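# Lift a crate with both hands and hold it

## Task

Grasp the crate between the two hands, raise the whole crate so its bottom is at least three finger-widths above the table, and keep it steady in the air without it touching anything. The task fails if any motor of either hand still shows moving in hand_stopped_by at the end.

## Robot and tools

Robot: the upper body of a humanoid on a stand past the table's -x edge, with two arms, left_arm (on the +y side, with a left hand) and right_arm (on the -y side, with a right hand). Each hand has five fingers driven by six motors. Pushing or knocking anything off the table fails the task. The two arms must never strike or squeeze each other hard, with any part: wrist, palm, back of hand, bracket, fingers or thumb.

World frame (used in every result): metres, z = 0 on the table top with +z up, +x across the table away from the robot, +y toward the robot's left. The table's near edge is at x = 0.18. Shoulders sit roughly 0.29 to 0.42 m above the table, 0.06 m forward of the pelvis, and 0.10 m to either side; a hand point cannot get more than 0.62 m from its shoulder. Printed positions can be a little off, worse at full reach.

Hand point frame: a point 0.05 m in front of the palm, where index pad and thumb tip would meet in a pinch. Its +z runs along the straightened fingers (fingertips 0.06 to 0.07 m past it), +y points out of the palm, and +x crosses the palm toward the little finger on the right hand but toward the thumb on the left hand. A wrist bracket on the little-finger side sticks out 0.03 m beyond the point in +y and 0.11 m across the palm; it can collide. With the thumb swung fully in front of the palm, a hand can wrap objects 0.035 to 0.08 m wide; turn the thumb before reaching the object.

The row (used by execute_actions and move): 28 numbers, each from -1 to 1, always covering both arms. Order: left_arm dx, dy, dz, rx, ry, rz; then left_gripper little, ring, middle, index, thumb_bend, thumb_turn, force_limit, speed; then the same 14 for right_arm and right_gripper. dx..rz are an offset, not a pose: the target relative to where that hand point was measured when the action began, expressed in the hand point's own axes. 1.0 equals 0.6 m or 180 degrees; rx, ry, rz form one rotation vector. Every row of an action is measured from that same start, not from the row before. Finger numbers are targets: +1 straight/open, -1 curled shut; thumb_turn +1 beside the palm, -1 across in front of it. A pinch is about index -0.22, thumb_bend -0.75, thumb_turn -0.57. force_limit maps -1..+1 to roughly 0..10 N fingertip force (0..15 N for the two thumb motors) at which a closing motor halts; speed maps -1..+1 to near zero..full (full = whole travel in 0.6 s). There is no 'unchanged' value: to keep a hand as it is, resend its last eight numbers, or before any were sent, its hand_measured six plus hand_force_limit and hand_speed. An optional 14 extra numbers (0 to 1) scale joint stiffness, left arm's seven then right arm's seven, in Joint positions order; they persist.

execute_actions(actions): a list of actions, each a table of up to 15 rows; each row lasts one 1/30 s step and a short table repeats its last row to fill 15 steps (0.5 s). An empty list just returns the state and images. Each step the commanded pose is clipped to within 70 mm and 16 degrees of the measured one, so big offsets need several actions; afterwards an arm stops at its last clipped pose.

move(target, speed, blocking): target is one 28-number row as above, offsets taken from the last reported pose. Both hand points travel straight toward their targets, finishing together, in 0.5 to 10 s (cut off at 10 s). speed is m/s, 0.002 to 0.5, default 0.25; turning is capped at twice that in rad/s. Hand numbers are sent at the start. Moves do not avoid obstacles; faster contact hits harder and a target deeper past contact presses harder. blocking=false returns after 0.5 s while motion continues; then use wait or stop before sending anything else. The result adds a 'move:' line (done, off_target, moving, held, fault) plus limits (paced = pose clipped, held = steps blocked) and each hand point's distance to target.

wait(seconds): 0 to 10 s, arms hold their last command; returns early if a move ends. stop(): brakes a running move (needs room). zoom_image(camera, region): camera is cam_high, cam_left_wrist or cam_right_wrist; region [x0, y0, x1, y1] in pixels, at most 504x504. show_instructions(): shows reference pages. finished_scene(scene): pass the current scene number; irreversible, ends after the last command is held.

Results: per arm end_effector_position (m) and end_effector_quat_wxyz in the world frame; Hand target lines; Joint positions; 'pose unreachable' when the clearance check altered a command; HELD marks steps an arm was held back. For each hand, hand_measured, hand_stopped_by (moving, target, force, stalled, fault) and hand_load_n (fingertip force, positive pushing open), six values each in motor order. A lost grip shows as loads near 0. A motor only starts when its target changes by 0.01 or more, then locks; to squeeze, raise force_limit and send a more-closed target; for gentle grips close at speed -0.9 or lower. Camera calibration lines give K and T_world_to_cam for projecting points.

Hazards: joint load limits are 22.2 N m except wrist pitch and yaw at 4.45 N m; hitting one stops that arm for 10 s. Holding loads heats motors; MOTOR HOT appears from 90 °C and at 120 °C the arm drops. The simulation keeps running while you think, holding the last command. Avoid drops, slips, slams and hard pushes; finish with both hands' motors locked, not moving.

Each tool is called after "Emit:" as name(argument=value, ...) on one line, values as JSON.

Reference images:

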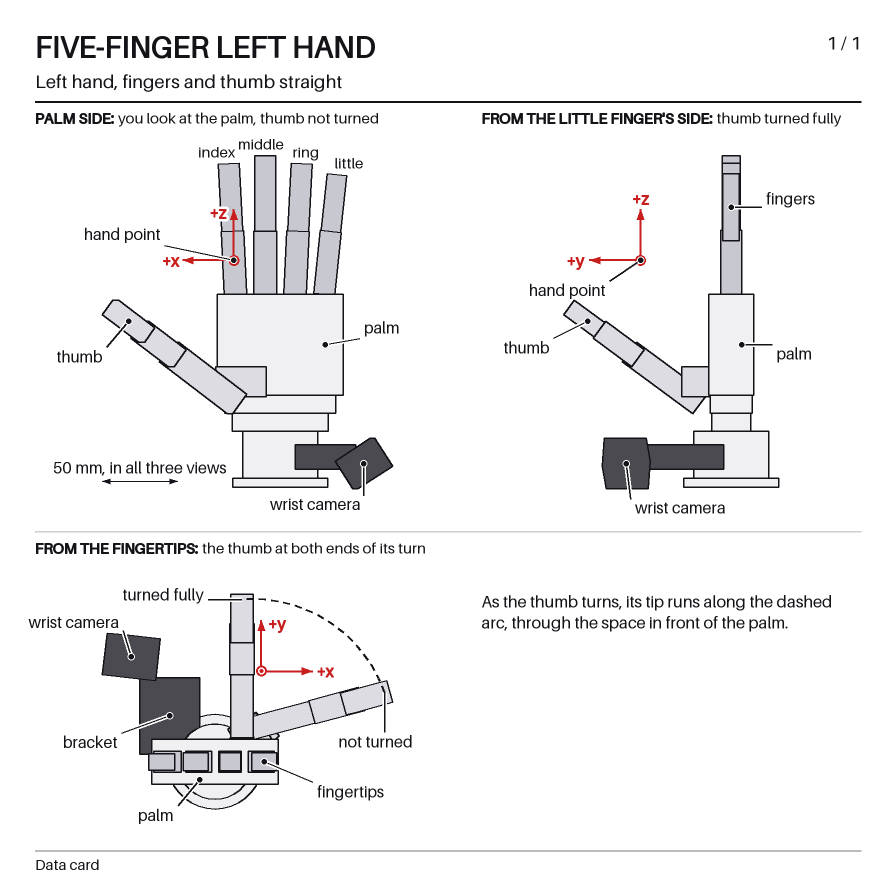

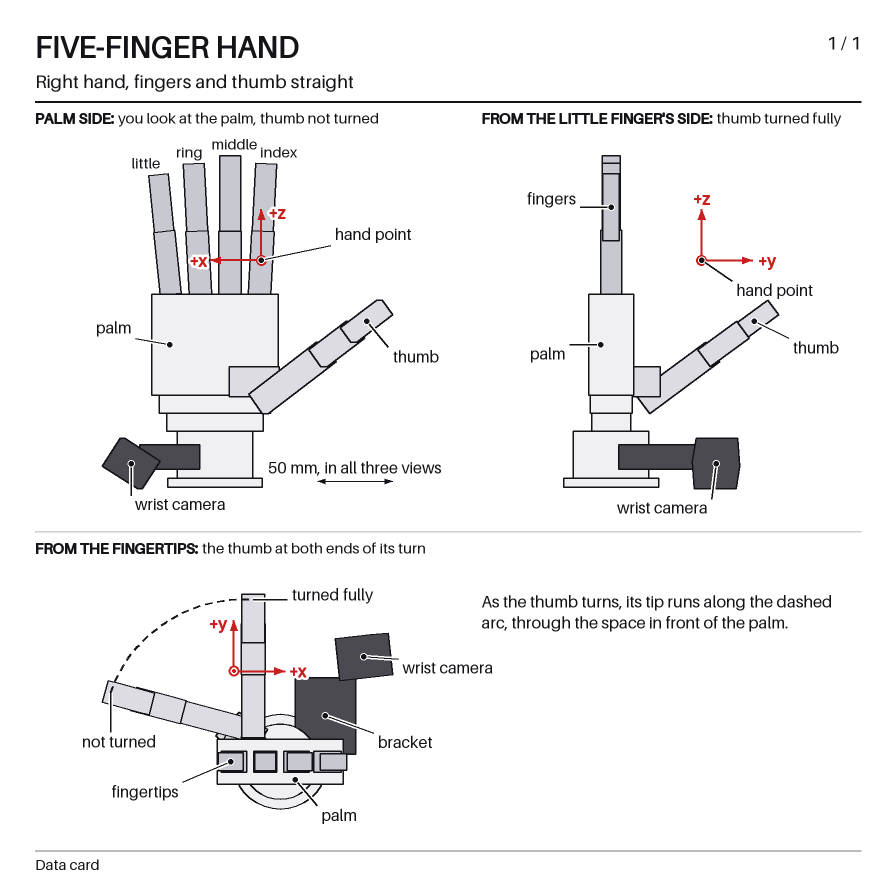

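## Session

Emit:
execute_actions(actions=[])

Scene clock: 0.00 s.
left_arm: end_effector_position=(+0.2046, +0.1170, +0.4816) hand_measured=(+1.000, +1.000, +1.000, +1.000, +1.000, +1.000) hand_load_n=(+0.0, +0.0, +0.0, +0.0, +0.0, +0.0) hand_stopped_by=(target, target, target, target, target, target) hand_force_limit=0.00 hand_speed=-0.80 end_effector_quat_wxyz=(+0.209, +0.056, -0.085, +0.973) | right_arm: end_effector_position=(+0.1337, -0.1620, +0.4825) hand_measured=(+1.000, +1.000, +1.000, +1.000, +1.000, +1.000) hand_load_n=(+0.0, +0.0, +0.0, +0.0, +0.0, +0.0) hand_stopped_by=(target, target, target, target, target, target) hand_force_limit=0.00 hand_speed=-0.80 end_effector_quat_wxyz=(+0.990, -0.124, +0.048, +0.045)
Joint positions: left_arm=[-0.152  0.547  0.22  -0.515 -0.746 -1.015 -0.279] | right_arm=[-0.198 -0.557 -0.18  -0.551  0.745 -1.007  0.344]
Joint velocities: left_arm=[ 0.003  0.006  0.    -0.003  0.006  0.     0.   ] | right_arm=[ 0.008  0.    -0.003  0.003  0.008  0.     0.   ]
Hand target (left_arm): +0.205, +0.117, +0.482; +0.209, +0.056, -0.085, +0.973
Hand target (right_arm): +0.134, -0.162, +0.483; +0.990, -0.124, +0.048, +0.045
Joint stiffness scale: left_arm=[1. 1. 1. 1. 1. 1. 1.] | right_arm=[1. 1. 1. 1. 1. 1. 1.]

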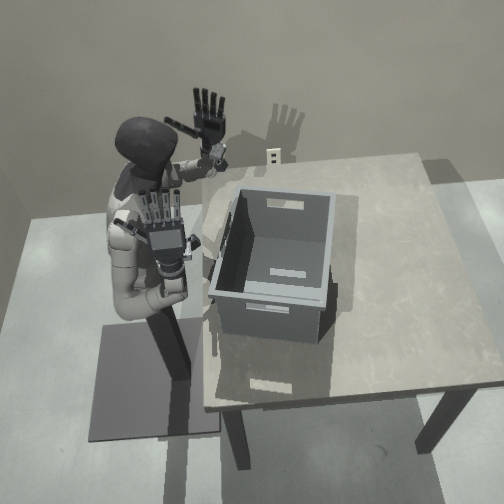

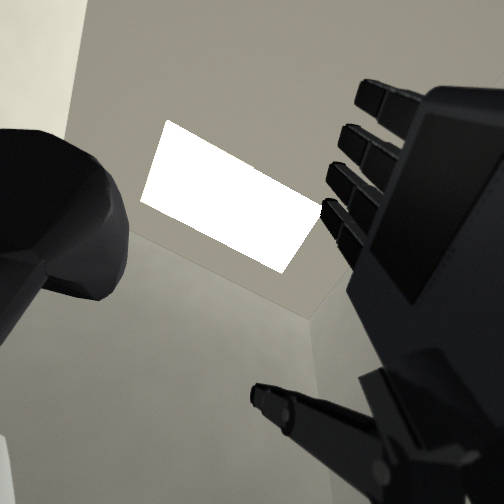

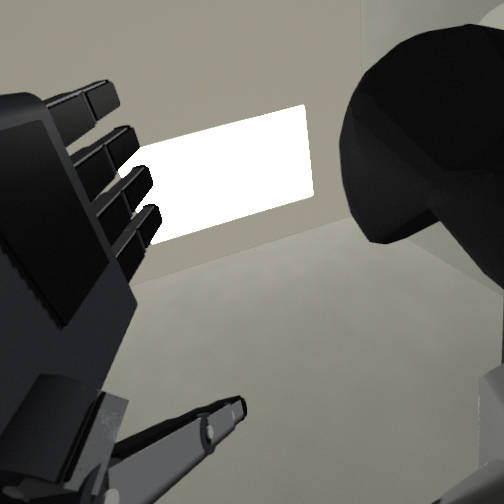

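Emit:
zoom_image(camera="cam_high", region=[150, 130, 400, 380])

Region (150, 130, 400, 380) of cam_high's 504x504 image, scaled by 2.016, with more detail than that image has.

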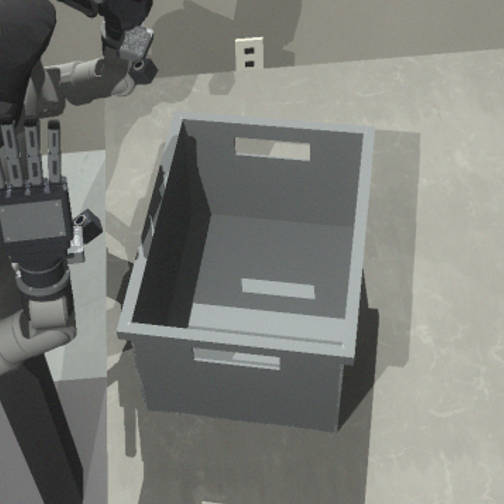

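Emit:
move(target=[-0.240,-0.113,-0.083,0,-0.6,0, 1,1,1,1,1,1,0,0.5, 0.263,-0.274,-0.143,0,0.6,0, 1,1,1,1,1,1,0,0.5], speed=0.25)

Scene clock: 25.97 s.
left_arm: end_effector_position=(+0.3607, +0.1280, +0.4082) hand_measured=(+1.000, +1.000, +1.000, +1.000, +1.000, +1.000) hand_load_n=(+0.0, +0.0, +0.0, +0.0, +0.0, +0.0) hand_stopped_by=(target, target, target, target, target, target) hand_force_limit=0.00 hand_speed=0.50 end_effector_quat_wxyz=(+0.068, +0.811, -0.279, +0.510) | right_arm: end_effector_position=(+0.2868, -0.3414, +0.4218) hand_measured=(+1.000, +1.000, +1.000, +1.000, +1.000, +1.000) hand_load_n=(+0.0, +0.0, +0.0, +0.0, +0.0, +0.0) hand_stopped_by=(target, target, target, target, target, target) hand_force_limit=0.00 hand_speed=0.50 end_effector_quat_wxyz=(+0.552, -0.078, +0.829, -0.046)
Joint positions: left_arm=[-0.188  1.549  1.269 -0.344 -1.21   1.608 -0.554] | right_arm=[ 0.088 -1.511 -1.283  0.013  0.751  1.124  1.   ]
Joint velocities: left_arm=[ 0.006 -0.002  0.008  0.002 -0.017  0.     0.007] | right_arm=[-0.005 -0.018  0.009 -0.008 -0.002  0.     0.   ]
Hand target (left_arm): +0.361, +0.128, +0.407; +0.069, +0.813, -0.278, +0.508
Hand target (right_arm): +0.287, -0.342, +0.422; +0.551, -0.078, +0.829, -0.047
Off the commanded pose (left_arm): 0.014 m, 7 deg.
Off the commanded pose (right_arm): 0.017 m, 5 deg.
Joint stiffness scale: left_arm=[1. 1. 1. 1. 1. 1. 1.] | right_arm=[1. 1. 1. 1. 1. 1. 1.]
joint sent to its limit (left arm) — the command would take joint 3 (shoulder yaw) past its upper limit and joint 6 (wrist pitch) past its upper limit, so those joints were sent only as far as their limits.
joint sent to its limit (right arm) — the command would take joint 3 (shoulder yaw) past its lower limit, so that joint was sent only as far as its limit.
move: off_target (left_arm, right_arm); limits=paced
camera_calibration (this result's frames):
cam_left_wrist: T_world_to_cam=[[0.45867, 0.882002, 0.108142, -0.323031], [-0.142663, -0.0470288, 0.988653, -0.35149], [0.87708, -0.468893, 0.104258, -0.167396], [0, 0, 0, 1]] pos_world=[0.24484, 0.189893, 0.399887]
cam_right_wrist: T_world_to_cam=[[-0.0739943, 0.996044, -0.049203, 0.376319], [-0.205972, 0.0330104, 0.978001, -0.347213], [0.975756, 0.082501, 0.202715, -0.206926], [0, 0, 0, 1]] pos_world=[0.158238, -0.346298, 0.400038]

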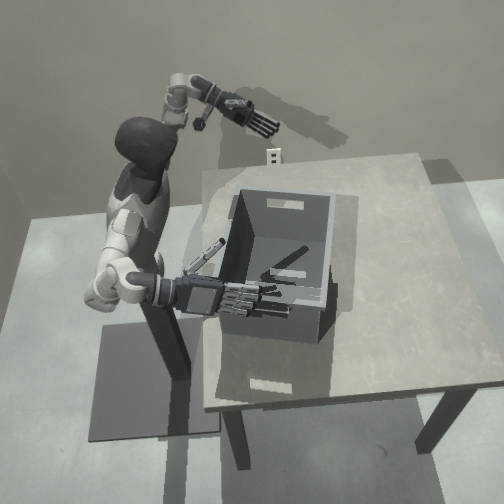

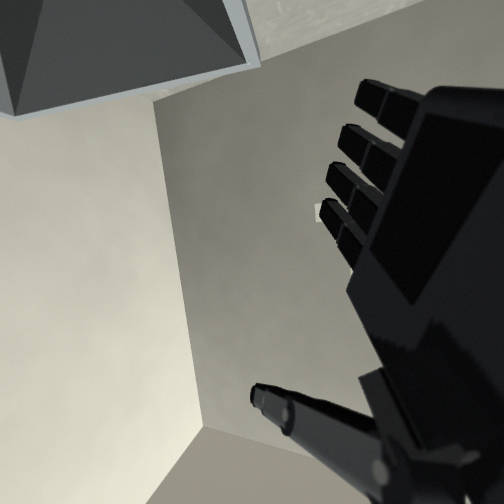

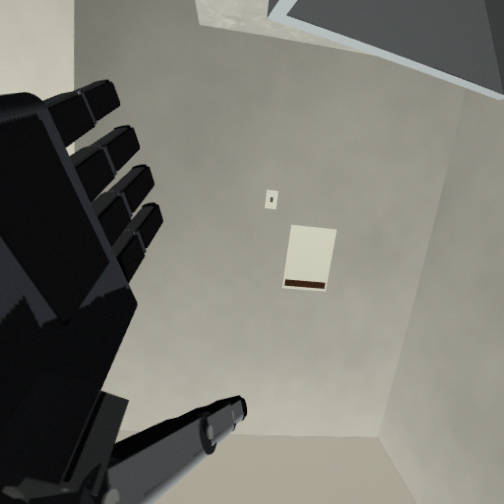

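Emit:
move(target=[-0.0323,-0.0805,0.3537,0.0021,-0.3462,-0.1175, 1,1,1,1,1,1,0,0.5, 0.1107,-0.0548,0.2888,0.0163,0.3761,0.1236, 1,1,1,1,1,1,0,0.5], speed=0.2)

Scene clock: 38.30 s.
left_arm: end_effector_position=(+0.5554, +0.0957, +0.3204) hand_measured=(+1.000, +1.000, +1.000, +1.000, +1.000, +1.000) hand_load_n=(+0.0, +0.0, +0.0, +0.0, +0.0, +0.0) hand_stopped_by=(target, target, target, target, target, target) hand_force_limit=0.00 hand_speed=0.50 end_effector_quat_wxyz=(+0.056, +0.925, -0.050, +0.373) | right_arm: end_effector_position=(+0.4340, -0.3707, +0.3078) hand_measured=(+1.000, +1.000, +1.000, +1.000, +1.000, +1.000) hand_load_n=(+0.0, +0.0, +0.0, +0.0, +0.0, +0.0) hand_stopped_by=(target, target, target, target, target, target) hand_force_limit=0.00 hand_speed=0.50 end_effector_quat_wxyz=(+0.315, +0.139, +0.934, -0.101)
Joint positions: left_arm=[-1.592  0.884  0.002  0.61  -0.617  1.608 -0.025] | right_arm=[-1.595 -0.889  0.111  0.745 -0.672  1.511  1.225]
Joint velocities: left_arm=[-0.008  0.008 -0.008  0.003 -0.006  0.     0.017] | right_arm=[-0.002  0.021 -0.055  0.005 -0.164  0.     0.091]
Hand target (left_arm): +0.556, +0.096, +0.321; +0.055, +0.925, -0.050, +0.373
Hand target (right_arm): +0.435, -0.370, +0.309; +0.316, +0.138, +0.933, -0.101
Off the commanded pose (left_arm): 0.022 m, 45 deg; orientation clipped at the last step of the last action.
Off the commanded pose (right_arm): 0.019 m, 39 deg; orientation clipped at the last step of the last action.
Joint stiffness scale: left_arm=[1. 1. 1. 1. 1. 1. 1.] | right_arm=[1. 1. 1. 1. 1. 1. 1.]
joint sent to its limit (left arm) — the command would take joint 1 (shoulder pitch) past its lower limit and joint 6 (wrist pitch) past its upper limit, so those joints were sent only as far as their limits.
joint sent to its limit (right arm) — the command would take joint 1 (shoulder pitch) past its lower limit, so that joint was sent only as far as its limit.
move: off_target (left_arm, right_arm); limits=paced
camera_calibration (this result's frames):
cam_left_wrist: T_world_to_cam=[[0.0410606, 0.993549, -0.105709, -0.0845963], [0.218245, 0.0943252, 0.971325, -0.446824], [0.97503, -0.0629537, -0.212964, -0.335747], [0, 0, 0, 1]] pos_world=[0.428354, 0.105061, 0.353566]
cam_right_wrist: T_world_to_cam=[[0.379116, 0.925342, -0.00375086, 0.173927], [0.26868, -0.106199, 0.957357, -0.45569], [0.885484, -0.363957, -0.288882, -0.300044], [0, 0, 0, 1]] pos_world=[0.32218, -0.318538, 0.350233]

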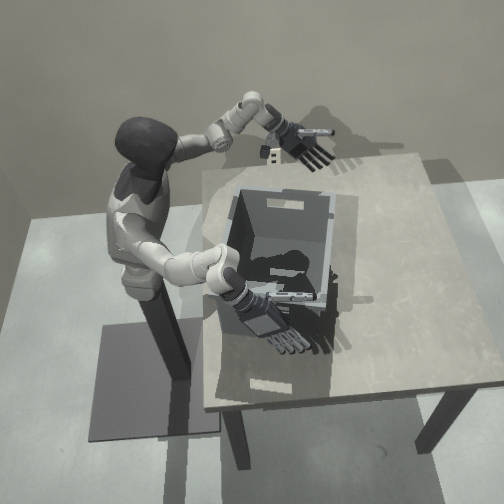

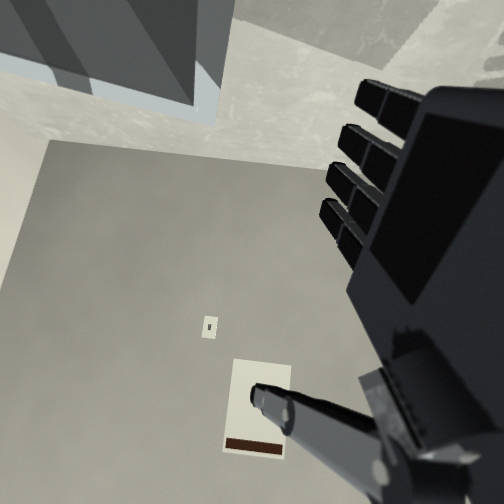

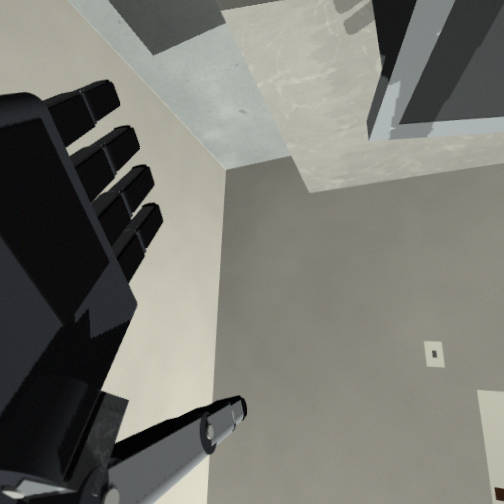

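Emit:
move(target=[-0.1983,-0.0127,0.1825,0.0056,-0.2463,0.0437, -0.2,-0.2,-0.2,-0.2,1,1,0.5,0.5, 0.1587,0.0,0.1875,-0.0392,0.211,-0.0131, -0.2,-0.2,-0.2,-0.2,1,1,0.5,0.5], speed=0.15)

Scene clock: 63.73 s.
left_arm: end_effector_position=(+0.5481, +0.0943, +0.1622) hand_measured=(-0.200, -0.200, -0.200, -0.200, +1.000, +1.000) hand_load_n=(+0.0, +0.0, +0.0, +0.0, +0.0, +0.0) hand_stopped_by=(target, target, target, target, target, target) hand_force_limit=0.50 hand_speed=0.50 end_effector_quat_wxyz=(-0.014, +0.973, -0.072, +0.218) | right_arm: end_effector_position=(+0.4208, -0.3850, +0.1602) hand_measured=(-0.200, -0.200, -0.200, -0.200, +1.000, +1.000) hand_load_n=(+0.0, +0.0, +0.0, +0.0, +0.0, +0.0) hand_stopped_by=(target, target, target, target, target, target) hand_force_limit=0.50 hand_speed=0.50 end_effector_quat_wxyz=(+0.180, +0.154, +0.964, -0.119)
Joint positions: left_arm=[-1.593  0.614 -0.128  1.231 -0.094  1.248 -0.347] | right_arm=[-1.597 -0.723 -0.261  1.399 -0.606  1.104  0.596]
Joint velocities: left_arm=[ 0.008 -0.002  0.055 -0.008  0.074  0.     0.   ] | right_arm=[-0.009  0.015 -0.04  -0.006  0.015  0.    -0.01 ]
Hand target (left_arm): +0.548, +0.095, +0.162; -0.016, +0.973, -0.072, +0.219
Hand target (right_arm): +0.422, -0.384, +0.160; +0.181, +0.153, +0.964, -0.118
Off the commanded pose (left_arm): 0.004 m, 26 deg; orientation clipped at the last step of the last action.
Off the commanded pose (right_arm): 0.004 m, 25 deg; orientation clipped at the last step of the last action.
Joint stiffness scale: left_arm=[1. 1. 1. 1. 1. 1. 1.] | right_arm=[1. 1. 1. 1. 1. 1. 1.]
joint sent to its limit (left arm) — the command would take joint 1 (shoulder pitch) past its lower limit, so that joint was sent only as far as its limit.
joint sent to its limit (right arm) — the command would take joint 1 (shoulder pitch) past its lower limit, so that joint was sent only as far as its limit.
move: off_target (left_arm, right_arm); limits=paced
camera_calibration (this result's frames):
cam_left_wrist: T_world_to_cam=[[0.0325773, 0.99821, 0.0501527, -0.120716], [0.50861, -0.0597533, 0.858921, -0.417826], [0.86038, -0.00247313, -0.509646, -0.25718], [0, 0, 0, 1]] pos_world=[0.437716, 0.0948971, 0.233863]
cam_right_wrist: T_world_to_cam=[[0.419074, 0.902878, -0.095859, 0.180865], [0.509598, -0.146516, 0.847846, -0.411699], [0.751456, -0.40416, -0.521506, -0.258048], [0, 0, 0, 1]] pos_world=[0.327917, -0.327912, 0.231822]

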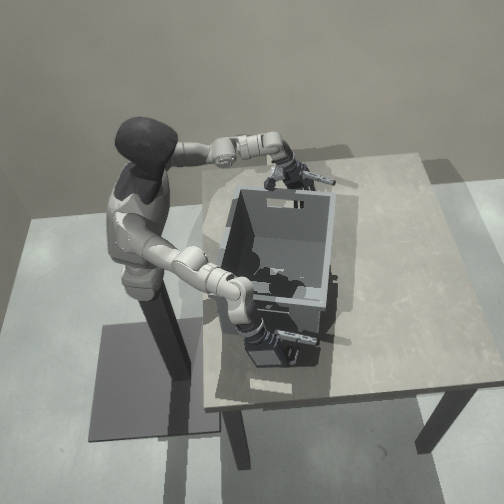

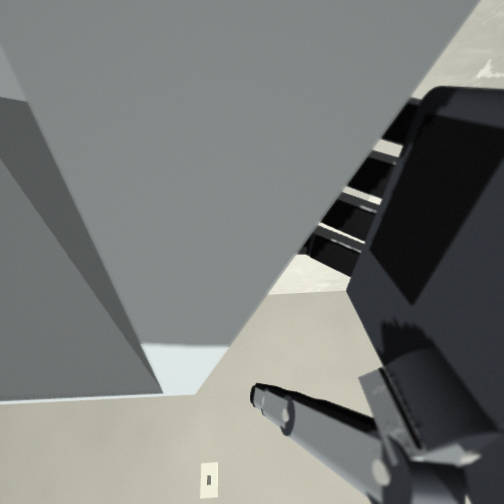

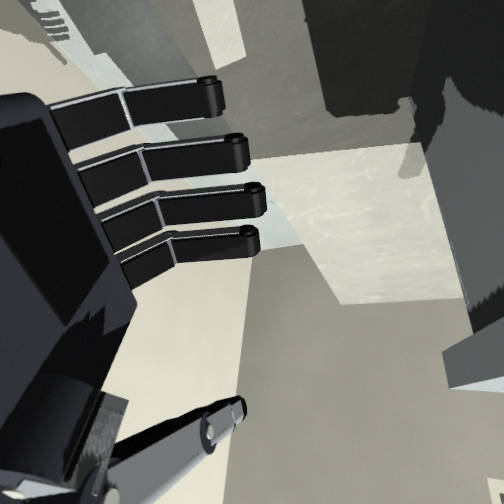

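Emit:
move(target=[0,0,0,-0.0265,-0.1378,0.0329, -0.2,-0.2,-0.2,-0.2,1,1,0.5,0.5, 0,0,0,-0.0612,0.1242,-0.0201, -0.2,-0.2,-0.2,-0.2,1,1,0.5,0.5], speed=0.15)

Scene clock: 74.13 s.
left_arm: end_effector_position=(+0.5481, +0.0956, +0.1620) hand_measured=(-0.200, -0.200, -0.200, -0.200, +1.000, +1.000) hand_load_n=(+0.0, +0.0, +0.0, +0.0, +0.0, +0.0) hand_stopped_by=(target, target, target, target, target, target) hand_force_limit=0.50 hand_speed=0.50 end_effector_quat_wxyz=(-0.024, +0.973, -0.078, +0.218) | right_arm: end_effector_position=(+0.4209, -0.3834, +0.1598) hand_measured=(-0.200, -0.200, -0.200, -0.200, +1.000, +1.000) hand_load_n=(+0.0, +0.0, +0.0, +0.0, +0.0, +0.0) hand_stopped_by=(target, target, target, target, target, target) hand_force_limit=0.50 hand_speed=0.50 end_effector_quat_wxyz=(+0.183, +0.161, +0.964, -0.108)
Joint positions: left_arm=[-1.593  0.596 -0.082  1.221  0.001  1.257 -0.372] | right_arm=[-1.597 -0.728 -0.286  1.407 -0.606  1.104  0.596]
Joint velocities: left_arm=[ 0.011 -0.015  0.012  0.     0.044  0.    -0.014] | right_arm=[ 0.003  0.008 -0.008  0.006  0.002  0.     0.   ]
Hand target (left_arm): +0.548, +0.094, +0.162; -0.024, +0.973, -0.079, +0.218
Hand target (right_arm): +0.421, -0.384, +0.160; +0.183, +0.162, +0.964, -0.109
Off the commanded pose (left_arm): 0.001 m, 26 deg; orientation clipped at the last step of the last action.
Off the commanded pose (right_arm): 0.002 m, 25 deg; orientation clipped at the last step of the last action.
Joint stiffness scale: left_arm=[1. 1. 1. 1. 1. 1. 1.] | right_arm=[1. 1. 1. 1. 1. 1. 1.]
joint sent to its limit (left arm) — the command would take joint 1 (shoulder pitch) past its lower limit, so that joint was sent only as far as its limit.
joint sent to its limit (right arm) — the command would take joint 1 (shoulder pitch) past its lower limit, so that joint was sent only as far as its limit.
move: off_target (left_arm, right_arm); limits=paced
camera_calibration (this result's frames):
cam_left_wrist: T_world_to_cam=[[0.0392799, 0.996534, 0.0733302, -0.129253], [0.507524, -0.083113, 0.85762, -0.41456], [0.860742, 0.00352959, -0.509029, -0.25808], [0, 0, 0, 1]] pos_world=[0.437617, 0.095261, 0.233643]
cam_right_wrist: T_world_to_cam=[[0.428232, 0.900892, -0.0707914, 0.170722], [0.500015, -0.170967, 0.848973, -0.416682], [0.75273, -0.398954, -0.523673, -0.255786], [0, 0, 0, 1]] pos_world=[0.327776, -0.327088, 0.23189]

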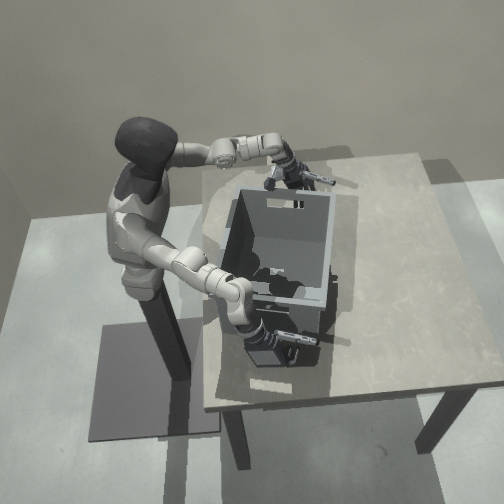

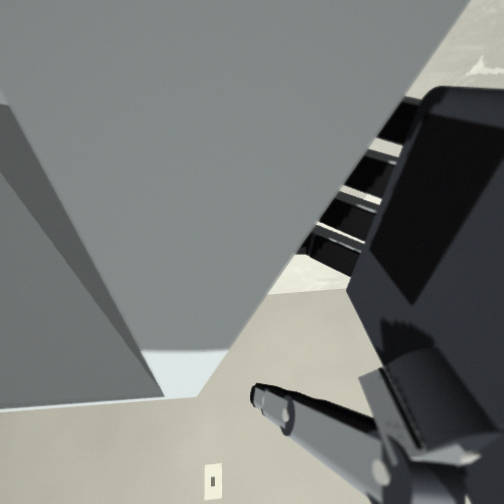

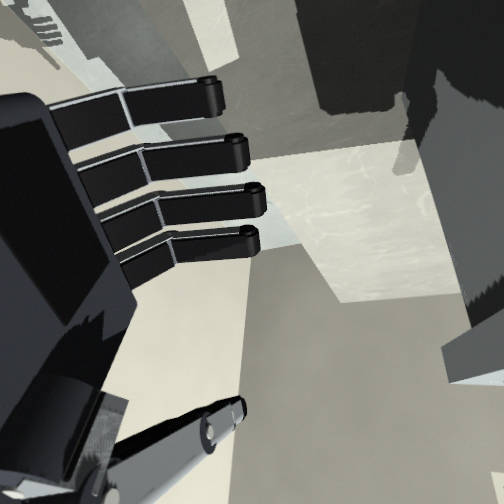

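Emit:
move(target=[-0.0447,0.0247,-0.0193,-0.033,-0.1369,0.029, 1,-0.2,-0.2,-0.2,1,1,0.5,0.5, 0.038,0.0218,-0.0202,-0.0539,0.1252,-0.0245, 1,-0.2,-0.2,-0.2,1,1,0.5,0.5], speed=0.08)

Scene clock: 87.17 s.
left_arm: end_effector_position=(+0.5164, +0.0857, +0.1594) hand_measured=(+1.000, -0.200, -0.200, -0.200, +1.000, +1.000) hand_load_n=(+0.0, +0.0, +0.0, +0.0, +0.0, +0.0) hand_stopped_by=(target, target, target, target, target, target) hand_force_limit=0.50 hand_speed=0.50 end_effector_quat_wxyz=(-0.008, +0.983, -0.100, +0.151) | right_arm: end_effector_position=(+0.4016, -0.3633, +0.1605) hand_measured=(+1.000, -0.200, -0.200, -0.200, +1.000, +1.000) hand_load_n=(+0.0, +0.0, +0.0, +0.0, +0.0, +0.0) hand_stopped_by=(target, target, target, target, target, target) hand_force_limit=0.50 hand_speed=0.50 end_effector_quat_wxyz=(+0.131, +0.154, +0.977, -0.068)
Joint positions: left_arm=[-1.593  0.571 -0.142  1.155  0.229  1.426 -0.683] | right_arm=[-1.597 -0.726 -0.117  1.367 -0.653  1.233  0.855]
Joint velocities: left_arm=[ 0.003 -0.015  0.     0.002  0.078  0.    -0.057] | right_arm=[ 0.003 -0.005  0.014  0.009  0.002  0.     0.001]
Hand target (left_arm): +0.516, +0.084, +0.160; -0.007, +0.983, -0.102, +0.151
Hand target (right_arm): +0.402, -0.363, +0.161; +0.131, +0.153, +0.977, -0.070
Off the commanded pose (left_arm): 0.001 m, 18 deg; orientation clipped at the last step of the last action.
Off the commanded pose (right_arm): 0.001 m, 17 deg; orientation clipped at the last step of the last action.
Joint stiffness scale: left_arm=[1. 1. 1. 1. 1. 1. 1.] | right_arm=[1. 1. 1. 1. 1. 1. 1.]
joint sent to its limit (left arm) — the command would take joint 1 (shoulder pitch) past its lower limit, so that joint was sent only as far as its limit.
joint sent to its limit (right arm) — the command would take joint 1 (shoulder pitch) past its lower limit, so that joint was sent only as far as its limit.
move: off_target (left_arm, right_arm); limits=paced
camera_calibration (this result's frames):
cam_left_wrist: T_world_to_cam=[[0.0931177, 0.994309, 0.0517644, -0.142131], [0.617146, -0.0984382, 0.780667, -0.440086], [0.781319, -0.0407477, -0.6228, -0.169151], [0, 0, 0, 1]] pos_world=[0.416993, 0.0911085, 0.245571]
cam_right_wrist: T_world_to_cam=[[0.404922, 0.914005, -0.025164, 0.167708], [0.579557, -0.235274, 0.780231, -0.448492], [0.707214, -0.330517, -0.624986, -0.173477], [0, 0, 0, 1]] pos_world=[0.314703, -0.316142, 0.245727]

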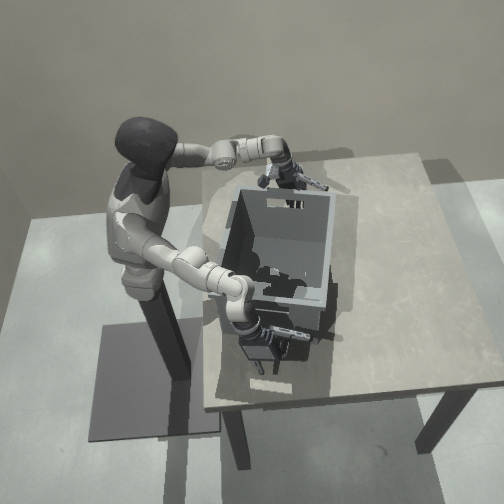

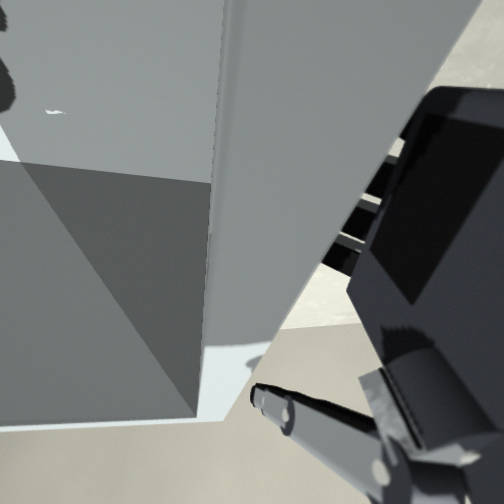

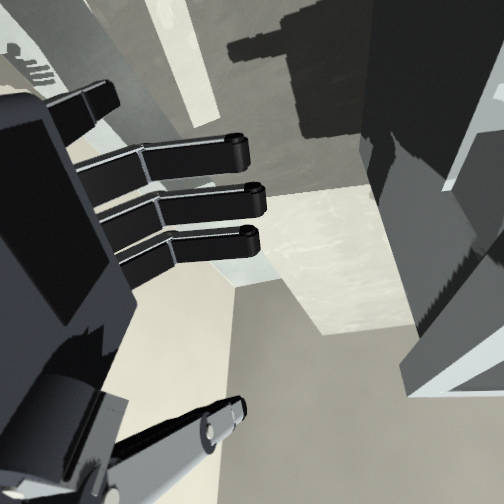

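Emit:
zoom_image(camera="cam_right_wrist", region=[200, 0, 504, 304])

Emit:
zoom_image(camera="cam_high", region=[200, 130, 360, 390])

Region (200, 0, 504, 304) of cam_right_wrist's 504x504 image, scaled by 1.658, with more detail than that image has.

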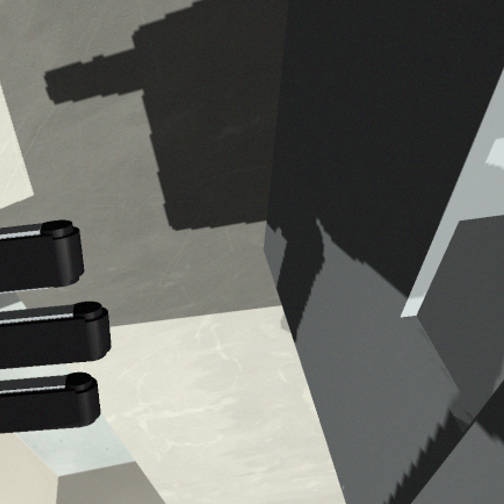

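Region (200, 130, 360, 390) of cam_high's 504x504 image, scaled by 1.938, with more detail than that image has; it fills the left 310 columns of this view, and the rest is white.

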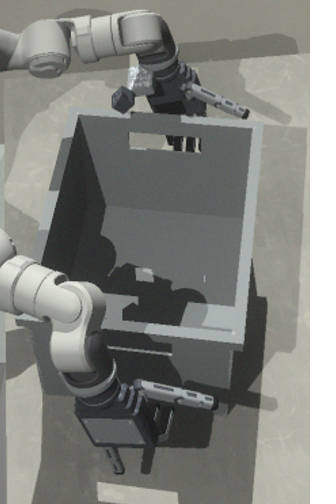

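Emit:
move(target=[0.0027,0.0573,-0.0203,-0.0172,-0.0949,0.0158, 1,-0.2,-0.2,-0.2,1,1,0.5,0.5, -0.0018,0.0565,-0.0215,-0.0325,0.0885,-0.0189, 1,-0.2,-0.2,-0.2,1,1,0.5,0.5], speed=0.03)

Scene clock: 104.20 s.
left_arm: end_effector_position=(+0.5103, +0.0751, +0.1653) hand_measured=(+1.000, -0.200, -0.200, -0.200, +1.000, +1.000) hand_load_n=(+0.0, +0.0, +3.0, +0.0, +0.0, +0.0) hand_stopped_by=(target, target, target, target, target, target) hand_force_limit=0.50 hand_speed=0.50 end_effector_quat_wxyz=(-0.030, +0.985, -0.097, +0.142) | right_arm: end_effector_position=(+0.4103, -0.3303, +0.1703) hand_measured=(+1.000, -0.200, -0.200, -0.200, +1.000, +1.000) hand_load_n=(+0.0, +0.0, +0.0, +0.0, +0.0, +0.0) hand_stopped_by=(target, target, target, target, target, target) hand_force_limit=0.50 hand_speed=0.50 end_effector_quat_wxyz=(+0.119, +0.145, +0.981, -0.046)
Joint positions: left_arm=[-1.584  0.485 -0.065  1.047  0.519  1.558 -0.822] | right_arm=[-1.597 -0.664  0.016  1.25  -0.653  1.387  1.005]
Joint velocities: left_arm=[ 0.011  0.    -0.014 -0.006  0.018  0.    -0.016] | right_arm=[-0.02   0.002  0.006 -0.011  0.     0.     0.   ]
Hand target (left_arm): +0.508, +0.052, +0.170; +0.005, +0.983, -0.111, +0.144
Hand target (right_arm): +0.410, -0.330, +0.171; +0.118, +0.144, +0.981, -0.048
Off the commanded pose (left_arm): 0.024 m, 17 deg; orientation clipped at the last step of the last action.
Off the commanded pose (right_arm): 0.001 m, 15 deg.
Joint stiffness scale: left_arm=[1. 1. 1. 1. 1. 1. 1.] | right_arm=[1. 1. 1. 1. 1. 1. 1.]
joint sent to its limit (left arm) — the command would take joint 1 (shoulder pitch) past its lower limit, so that joint was sent only as far as its limit.
joint sent to its limit (right arm) — the command would take joint 1 (shoulder pitch) past its lower limit, so that joint was sent only as far as its limit.
move: off_target (left_arm, right_arm); limits=paced
camera_calibration (this result's frames):
cam_left_wrist: T_world_to_cam=[[0.0817886, 0.992122, 0.0948912, -0.132528], [0.628622, -0.125236, 0.767561, -0.443624], [0.773398, -0.00312713, -0.633913, -0.158118], [0, 0, 0, 1]] pos_world=[0.411999, 0.0754318, 0.252851]
cam_right_wrist: T_world_to_cam=[[0.38302, 0.923697, 0.0089195, 0.14067], [0.600935, -0.256494, 0.757026, -0.465209], [0.70155, -0.284596, -0.653324, -0.140253], [0, 0, 0, 1]] pos_world=[0.324076, -0.289175, 0.25929]

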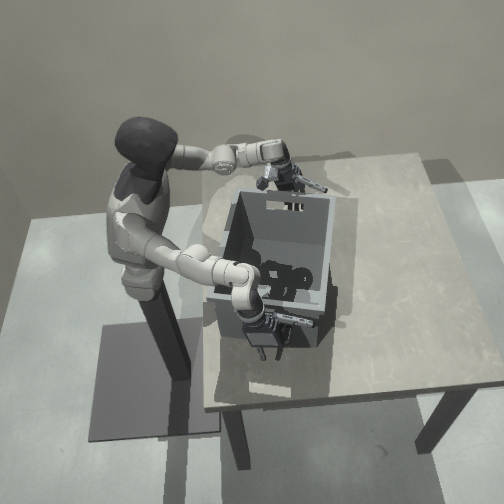

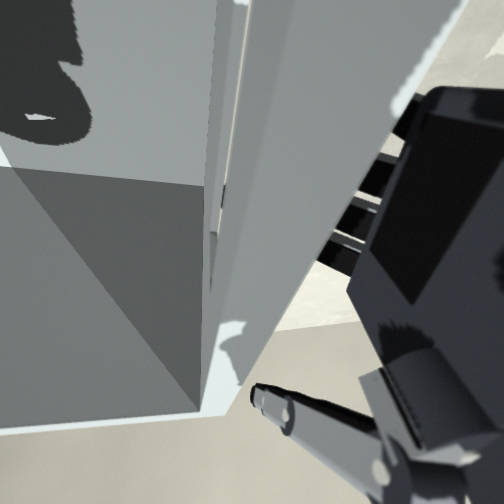

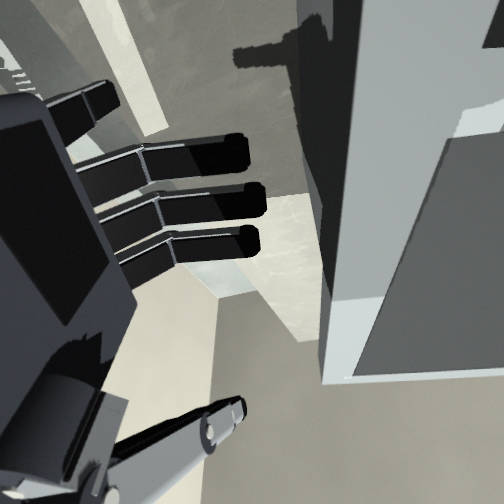

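Emit:
zoom_image(camera="cam_high", region=[230, 140, 350, 240])

Emit:
zoom_image(camera="cam_left_wrist", region=[200, 0, 504, 304])

Region (230, 140, 350, 240) of cam_high's 504x504 image, scaled by 4.200, with more detail than that image has.

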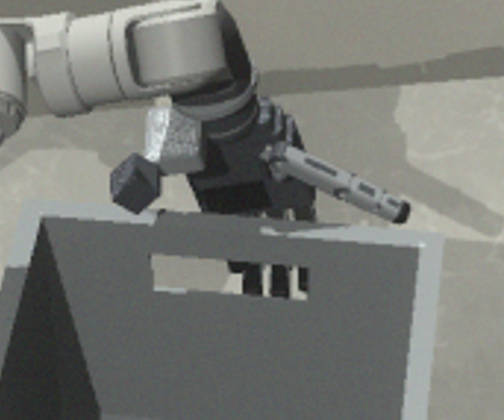

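Region (200, 0, 504, 304) of cam_left_wrist's 504x504 image, scaled by 1.658, with more detail than that image has.

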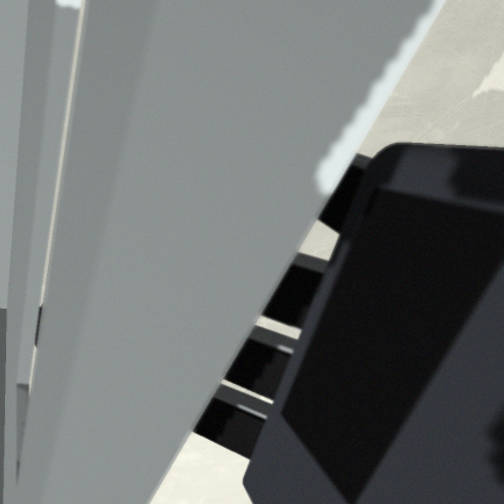

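Emit:
move(target=[0.003,-0.013,-0.012,0,0,0, 1,1,-0.2,-0.2,1,1,0.5,0.8, 0,0.025,-0.002,0,0,0, 1,1,-0.2,-0.2,1,1,0.5,0.8], speed=0.03)

Scene clock: 117.87 s.
left_arm: end_effector_position=(+0.5102, +0.0809, +0.1718) hand_measured=(+1.000, +1.000, -0.200, -0.200, +1.000, +1.000) hand_load_n=(+0.0, +0.0, +0.0, +0.0, +0.0, +0.0) hand_stopped_by=(target, target, target, target, target, target) hand_force_limit=0.50 hand_speed=0.80 end_effector_quat_wxyz=(-0.028, +0.984, -0.099, +0.142) | right_arm: end_effector_position=(+0.4157, -0.3156, +0.1713) hand_measured=(+1.000, +1.000, -0.200, -0.200, +1.000, +1.000) hand_load_n=(+0.0, +0.0, +0.0, +0.0, +0.0, +0.0) hand_stopped_by=(target, target, target, target, target, target) hand_force_limit=0.50 hand_speed=0.80 end_effector_quat_wxyz=(+0.122, +0.145, +0.981, -0.045)
Joint positions: left_arm=[-1.592  0.517 -0.126  1.051  0.52   1.557 -0.896] | right_arm=[-1.543 -0.631  0.072  1.099 -0.654  1.505  1.066]
Joint velocities: left_arm=[-0.014  0.     0.017  0.012  0.011  0.    -0.006] | right_arm=[ 0.026  0.     0.021 -0.037 -0.008  0.022  0.009]
Hand target (left_arm): +0.511, +0.082, +0.173; -0.030, +0.984, -0.098, +0.144
Hand target (right_arm): +0.415, -0.316, +0.171; +0.121, +0.146, +0.981, -0.046
Off the commanded pose (left_arm): 0.002 m, 0 deg.
Off the commanded pose (right_arm): 0.001 m, 0 deg.
Joint stiffness scale: left_arm=[1. 1. 1. 1. 1. 1. 1.] | right_arm=[1. 1. 1. 1. 1. 1. 1.]
joint sent to its limit (left arm) — the command would take joint 1 (shoulder pitch) past its lower limit, so that joint was sent only as far as its limit.
move: done
camera_calibration (this result's frames):
cam_left_wrist: T_world_to_cam=[[0.0851756, 0.992182, 0.0912102, -0.13999], [0.627889, -0.124529, 0.768276, -0.447632], [0.773628, -0.00816854, -0.633587, -0.153712], [0, 0, 0, 1]] pos_world=[0.411902, 0.0818972, 0.259284]
cam_right_wrist: T_world_to_cam=[[0.38414, 0.923188, 0.0126287, 0.123772], [0.595776, -0.258306, 0.760479, -0.464471], [0.705328, -0.284607, -0.649239, -0.14156], [0, 0, 0, 1]] pos_world=[0.32902, -0.27453, 0.259751]

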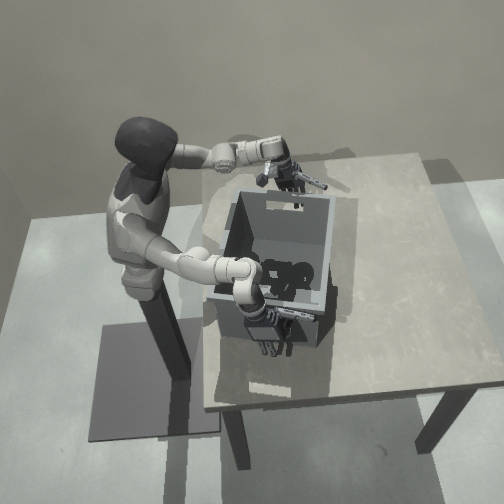

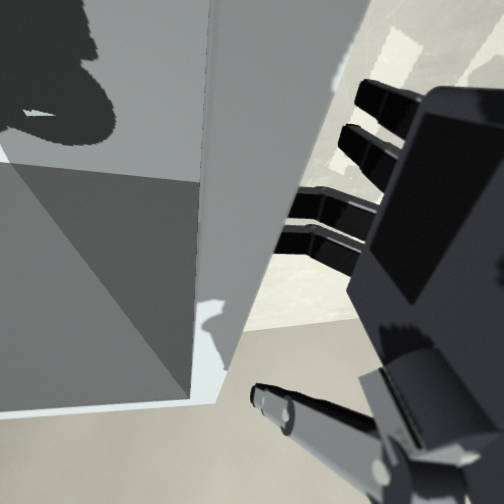

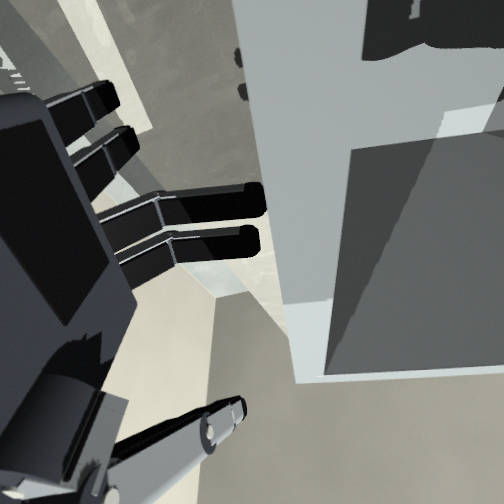

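Emit:
move(target=[0,0.035,0,0,0,0, 1,1,-0.2,-0.2,1,1,0.5,0.8, 0,0.035,0,0,0,0, 1,1,-0.2,-0.2,1,1,0.5,0.8], speed=0.02)

Scene clock: 119.73 s.
left_arm: end_effector_position=(+0.5106, +0.0685, +0.1735) hand_measured=(+1.000, +1.000, -0.200, -0.200, +1.000, +1.000) hand_load_n=(+0.0, +0.0, -2.0, +0.0, +0.0, +0.0) hand_stopped_by=(target, target, target, target, target, target) hand_force_limit=0.50 hand_speed=0.80 end_effector_quat_wxyz=(-0.037, +0.984, -0.093, +0.148) | right_arm: end_effector_position=(+0.4227, -0.2954, +0.1712) hand_measured=(+1.000, +1.000, -0.200, -0.200, +1.000, +1.000) hand_load_n=(+0.0, +0.0, +0.0, +0.0, +0.0, +0.0) hand_stopped_by=(target, target, target, target, target, target) hand_force_limit=0.50 hand_speed=0.80 end_effector_quat_wxyz=(+0.125, +0.146, +0.980, -0.044)
Joint positions: left_arm=[-1.594  0.449 -0.047  1.009  0.631  1.609 -0.883] | right_arm=[-1.517 -0.579  0.097  0.989 -0.654  1.613  1.072]
Joint velocities: left_arm=[-0.015 -0.031  0.06  -0.005  0.186  0.    -0.109] | right_arm=[-0.005  0.    -0.003 -0.003  0.005  0.002  0.   ]
Hand target (left_arm): +0.507, +0.060, +0.170; -0.027, +0.985, -0.098, +0.142
Hand target (right_arm): +0.422, -0.296, +0.170; +0.123, +0.146, +0.981, -0.045
Off the commanded pose (left_arm): 0.010 m, 1 deg.
Off the commanded pose (right_arm): 0.001 m, 0 deg.
Joint stiffness scale: left_arm=[1. 1. 1. 1. 1. 1. 1.] | right_arm=[1. 1. 1. 1. 1. 1. 1.]
joint sent to its limit (left arm) — the command would take joint 6 (wrist pitch) past its upper limit, so that joint was sent only as far as its limit.
move: off_target (left_arm)
camera_calibration (this result's frames):
cam_left_wrist: T_world_to_cam=[[0.0707467, 0.991613, 0.108163, -0.123396], [0.619913, -0.12866, 0.774051, -0.447432], [0.781475, 0.0122904, -0.623816, -0.160092], [0, 0, 0, 1]] pos_world=[0.411207, 0.0667624, 0.259814]
cam_right_wrist: T_world_to_cam=[[0.384099, 0.92314, 0.0167532, 0.101726], [0.591255, -0.259864, 0.763471, -0.462394], [0.709144, -0.283343, -0.645625, -0.142654], [0, 0, 0, 1]] pos_world=[0.335482, -0.254487, 0.25922]

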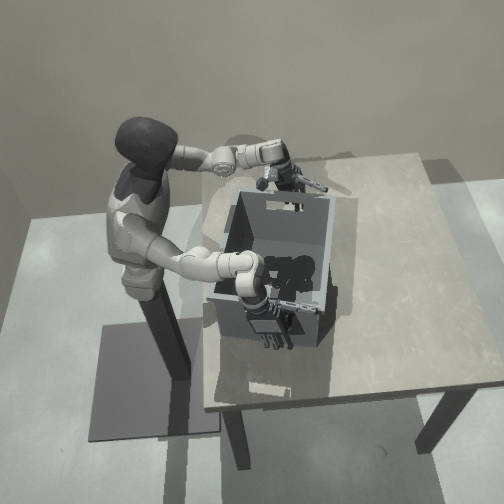

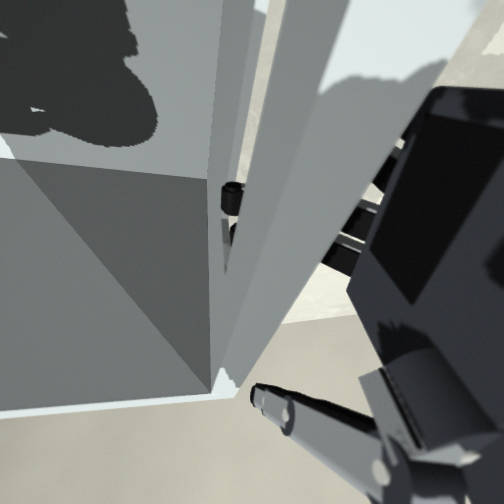

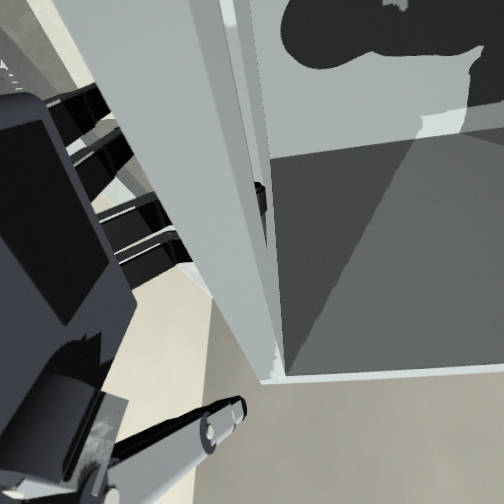

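Emit:
execute_actions(actions=[[[0,0.015,0,0,0,0, 1,1,-0.7,-0.7,1,1,0.3,-0.3, 0,0.015,0,0,0,0, 1,1,-0.7,-0.7,1,1,0.3,-0.3]],[[0,0.015,0,0,0,0, 1,1,-0.7,-0.7,1,1,0.3,-0.3, 0,0.015,0,0,0,0, 1,1,-0.7,-0.7,1,1,0.3,-0.3]],[[0,0.0,0,0,0,0, 1,1,-0.7,-0.7,1,1,0.3,-0.3, 0,0.0,0,0,0,0, 1,1,-0.7,-0.7,1,1,0.3,-0.3]]])

Scene clock: 123.23 s.
left_arm: end_effector_position=(+0.5070, +0.0734, +0.1613) hand_measured=(+1.000, +1.000, -0.700, -0.700, +1.000, +1.000) hand_load_n=(+0.0, +0.0, +0.0, +0.0, +0.0, +0.0) hand_stopped_by=(target, target, target, target, target, target) hand_force_limit=0.30 hand_speed=-0.30 end_effector_quat_wxyz=(-0.067, +0.985, -0.078, +0.136) | right_arm: end_effector_position=(+0.4137, -0.2906, +0.1541) hand_measured=(+1.000, +1.000, -0.698, -0.700, +1.000, +1.000) hand_load_n=(+0.0, +0.0, +1.5, +0.0, +0.0, +0.0) hand_stopped_by=(target, target, target, target, target, target) hand_force_limit=0.30 hand_speed=-0.30 end_effector_quat_wxyz=(+0.097, +0.162, +0.981, -0.045)
Joint positions: left_arm=[-1.578  0.359  0.122  1.023  0.92   1.61  -0.923] | right_arm=[-1.488 -0.527  0.039  1.003 -0.779  1.646  1.111]
Joint velocities: left_arm=[ 0.012  0.008  0.005  0.009 -0.021  0.     0.   ] | right_arm=[ 0.005 -0.003 -0.006 -0.011 -0.002  0.     0.   ]
Hand target (left_arm): +0.507, +0.071, +0.162; -0.064, +0.985, -0.079, +0.137
Hand target (right_arm): +0.418, -0.287, +0.158; +0.104, +0.158, +0.981, -0.040
Off the commanded pose (left_arm): 0.002 m, 0 deg.
Off the commanded pose (right_arm): 0.007 m, 1 deg.
Joint stiffness scale: left_arm=[1. 1. 1. 1. 1. 1. 1.] | right_arm=[1. 1. 1. 1. 1. 1. 1.]
Step readings (end_effector_position; steps 1 to 15: 1st action; 16 to 30: 2nd action; 31 to 45: 3rd action):
0: left_arm (+0.5106, +0.0685, +0.1736) | right_arm (+0.4227, -0.2954, +0.1711)
1: left_arm (+0.5106, +0.0685, +0.1737) | right_arm (+0.4227, -0.2954, +0.1712)
2: left_arm (+0.5108, +0.0685, +0.1738) | right_arm (+0.4227, -0.2950, +0.1713)
4: left_arm (+0.5111, +0.0695, +0.1729) | right_arm (+0.4223, -0.2956, +0.1703)
8: left_arm (+0.5111, +0.0711, +0.1713) | right_arm (+0.4212, -0.2966, +0.1686)
15: left_arm (+0.5080, +0.0671, +0.1668) | right_arm (+0.4156, -0.2941, +0.1571)
16: left_arm (+0.5075, +0.0681, +0.1657) | right_arm (+0.4179, -0.2897, +0.1609)
17: left_arm (+0.5081, +0.0724, +0.1649) | right_arm (+0.4217, -0.2854, +0.1668)
19: left_arm (+0.5091, +0.0785, +0.1645) | right_arm (+0.4260, -0.2810, +0.1724)
23: left_arm (+0.5080, +0.0737, +0.1630) | right_arm (+0.4204, -0.2852, +0.1641)
30: left_arm (+0.5070, +0.0713, +0.1620) | right_arm (+0.4175, -0.2868, +0.1584)
31: left_arm (+0.5070, +0.0717, +0.1619) | right_arm (+0.4177, -0.2865, +0.1586)
32: left_arm (+0.5070, +0.0723, +0.1618) | right_arm (+0.4180, -0.2860, +0.1591)
34: left_arm (+0.5072, +0.0741, +0.1616) | right_arm (+0.4188, -0.2841, +0.1608)
38: left_arm (+0.5072, +0.0742, +0.1615) | right_arm (+0.4175, -0.2864, +0.1591)
45: end_effector_position above
camera_calibration (this result's frames):
cam_left_wrist: T_world_to_cam=[[0.0338096, 0.986125, 0.162524, -0.116291], [0.637295, -0.146539, 0.756559, -0.439777], [0.769878, 0.0779965, -0.633407, -0.162324], [0, 0, 0, 1]] pos_world=[0.409169, 0.0628943, 0.2488]
cam_right_wrist: T_world_to_cam=[[0.416, 0.909359, 0.00318272, 0.0859451], [0.621544, -0.286886, 0.728958, -0.457891], [0.663797, -0.301269, -0.684551, -0.126392], [0, 0, 0, 1]] pos_world=[0.332745, -0.247596, 0.246988]

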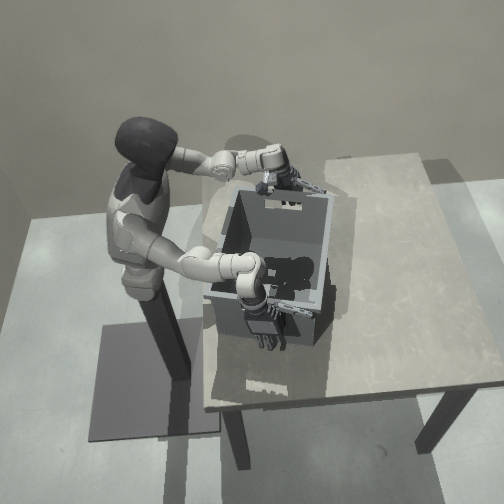

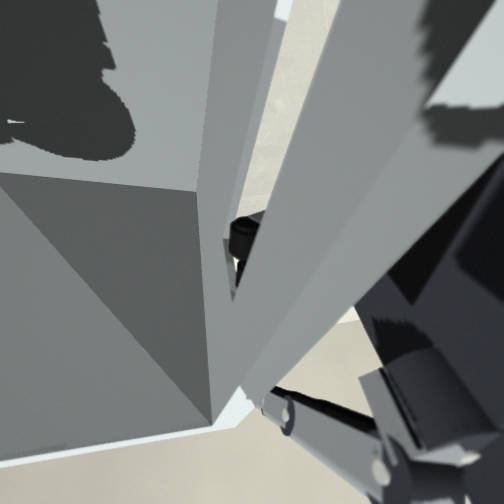

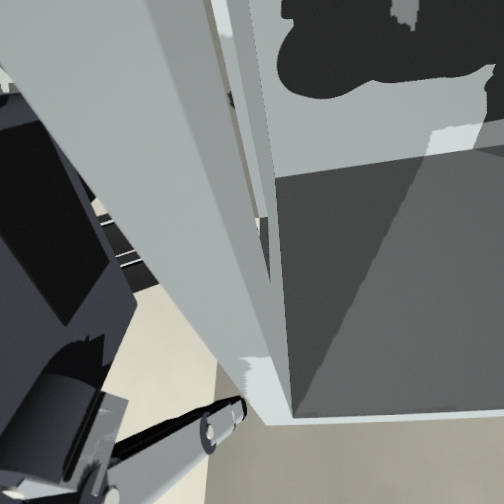

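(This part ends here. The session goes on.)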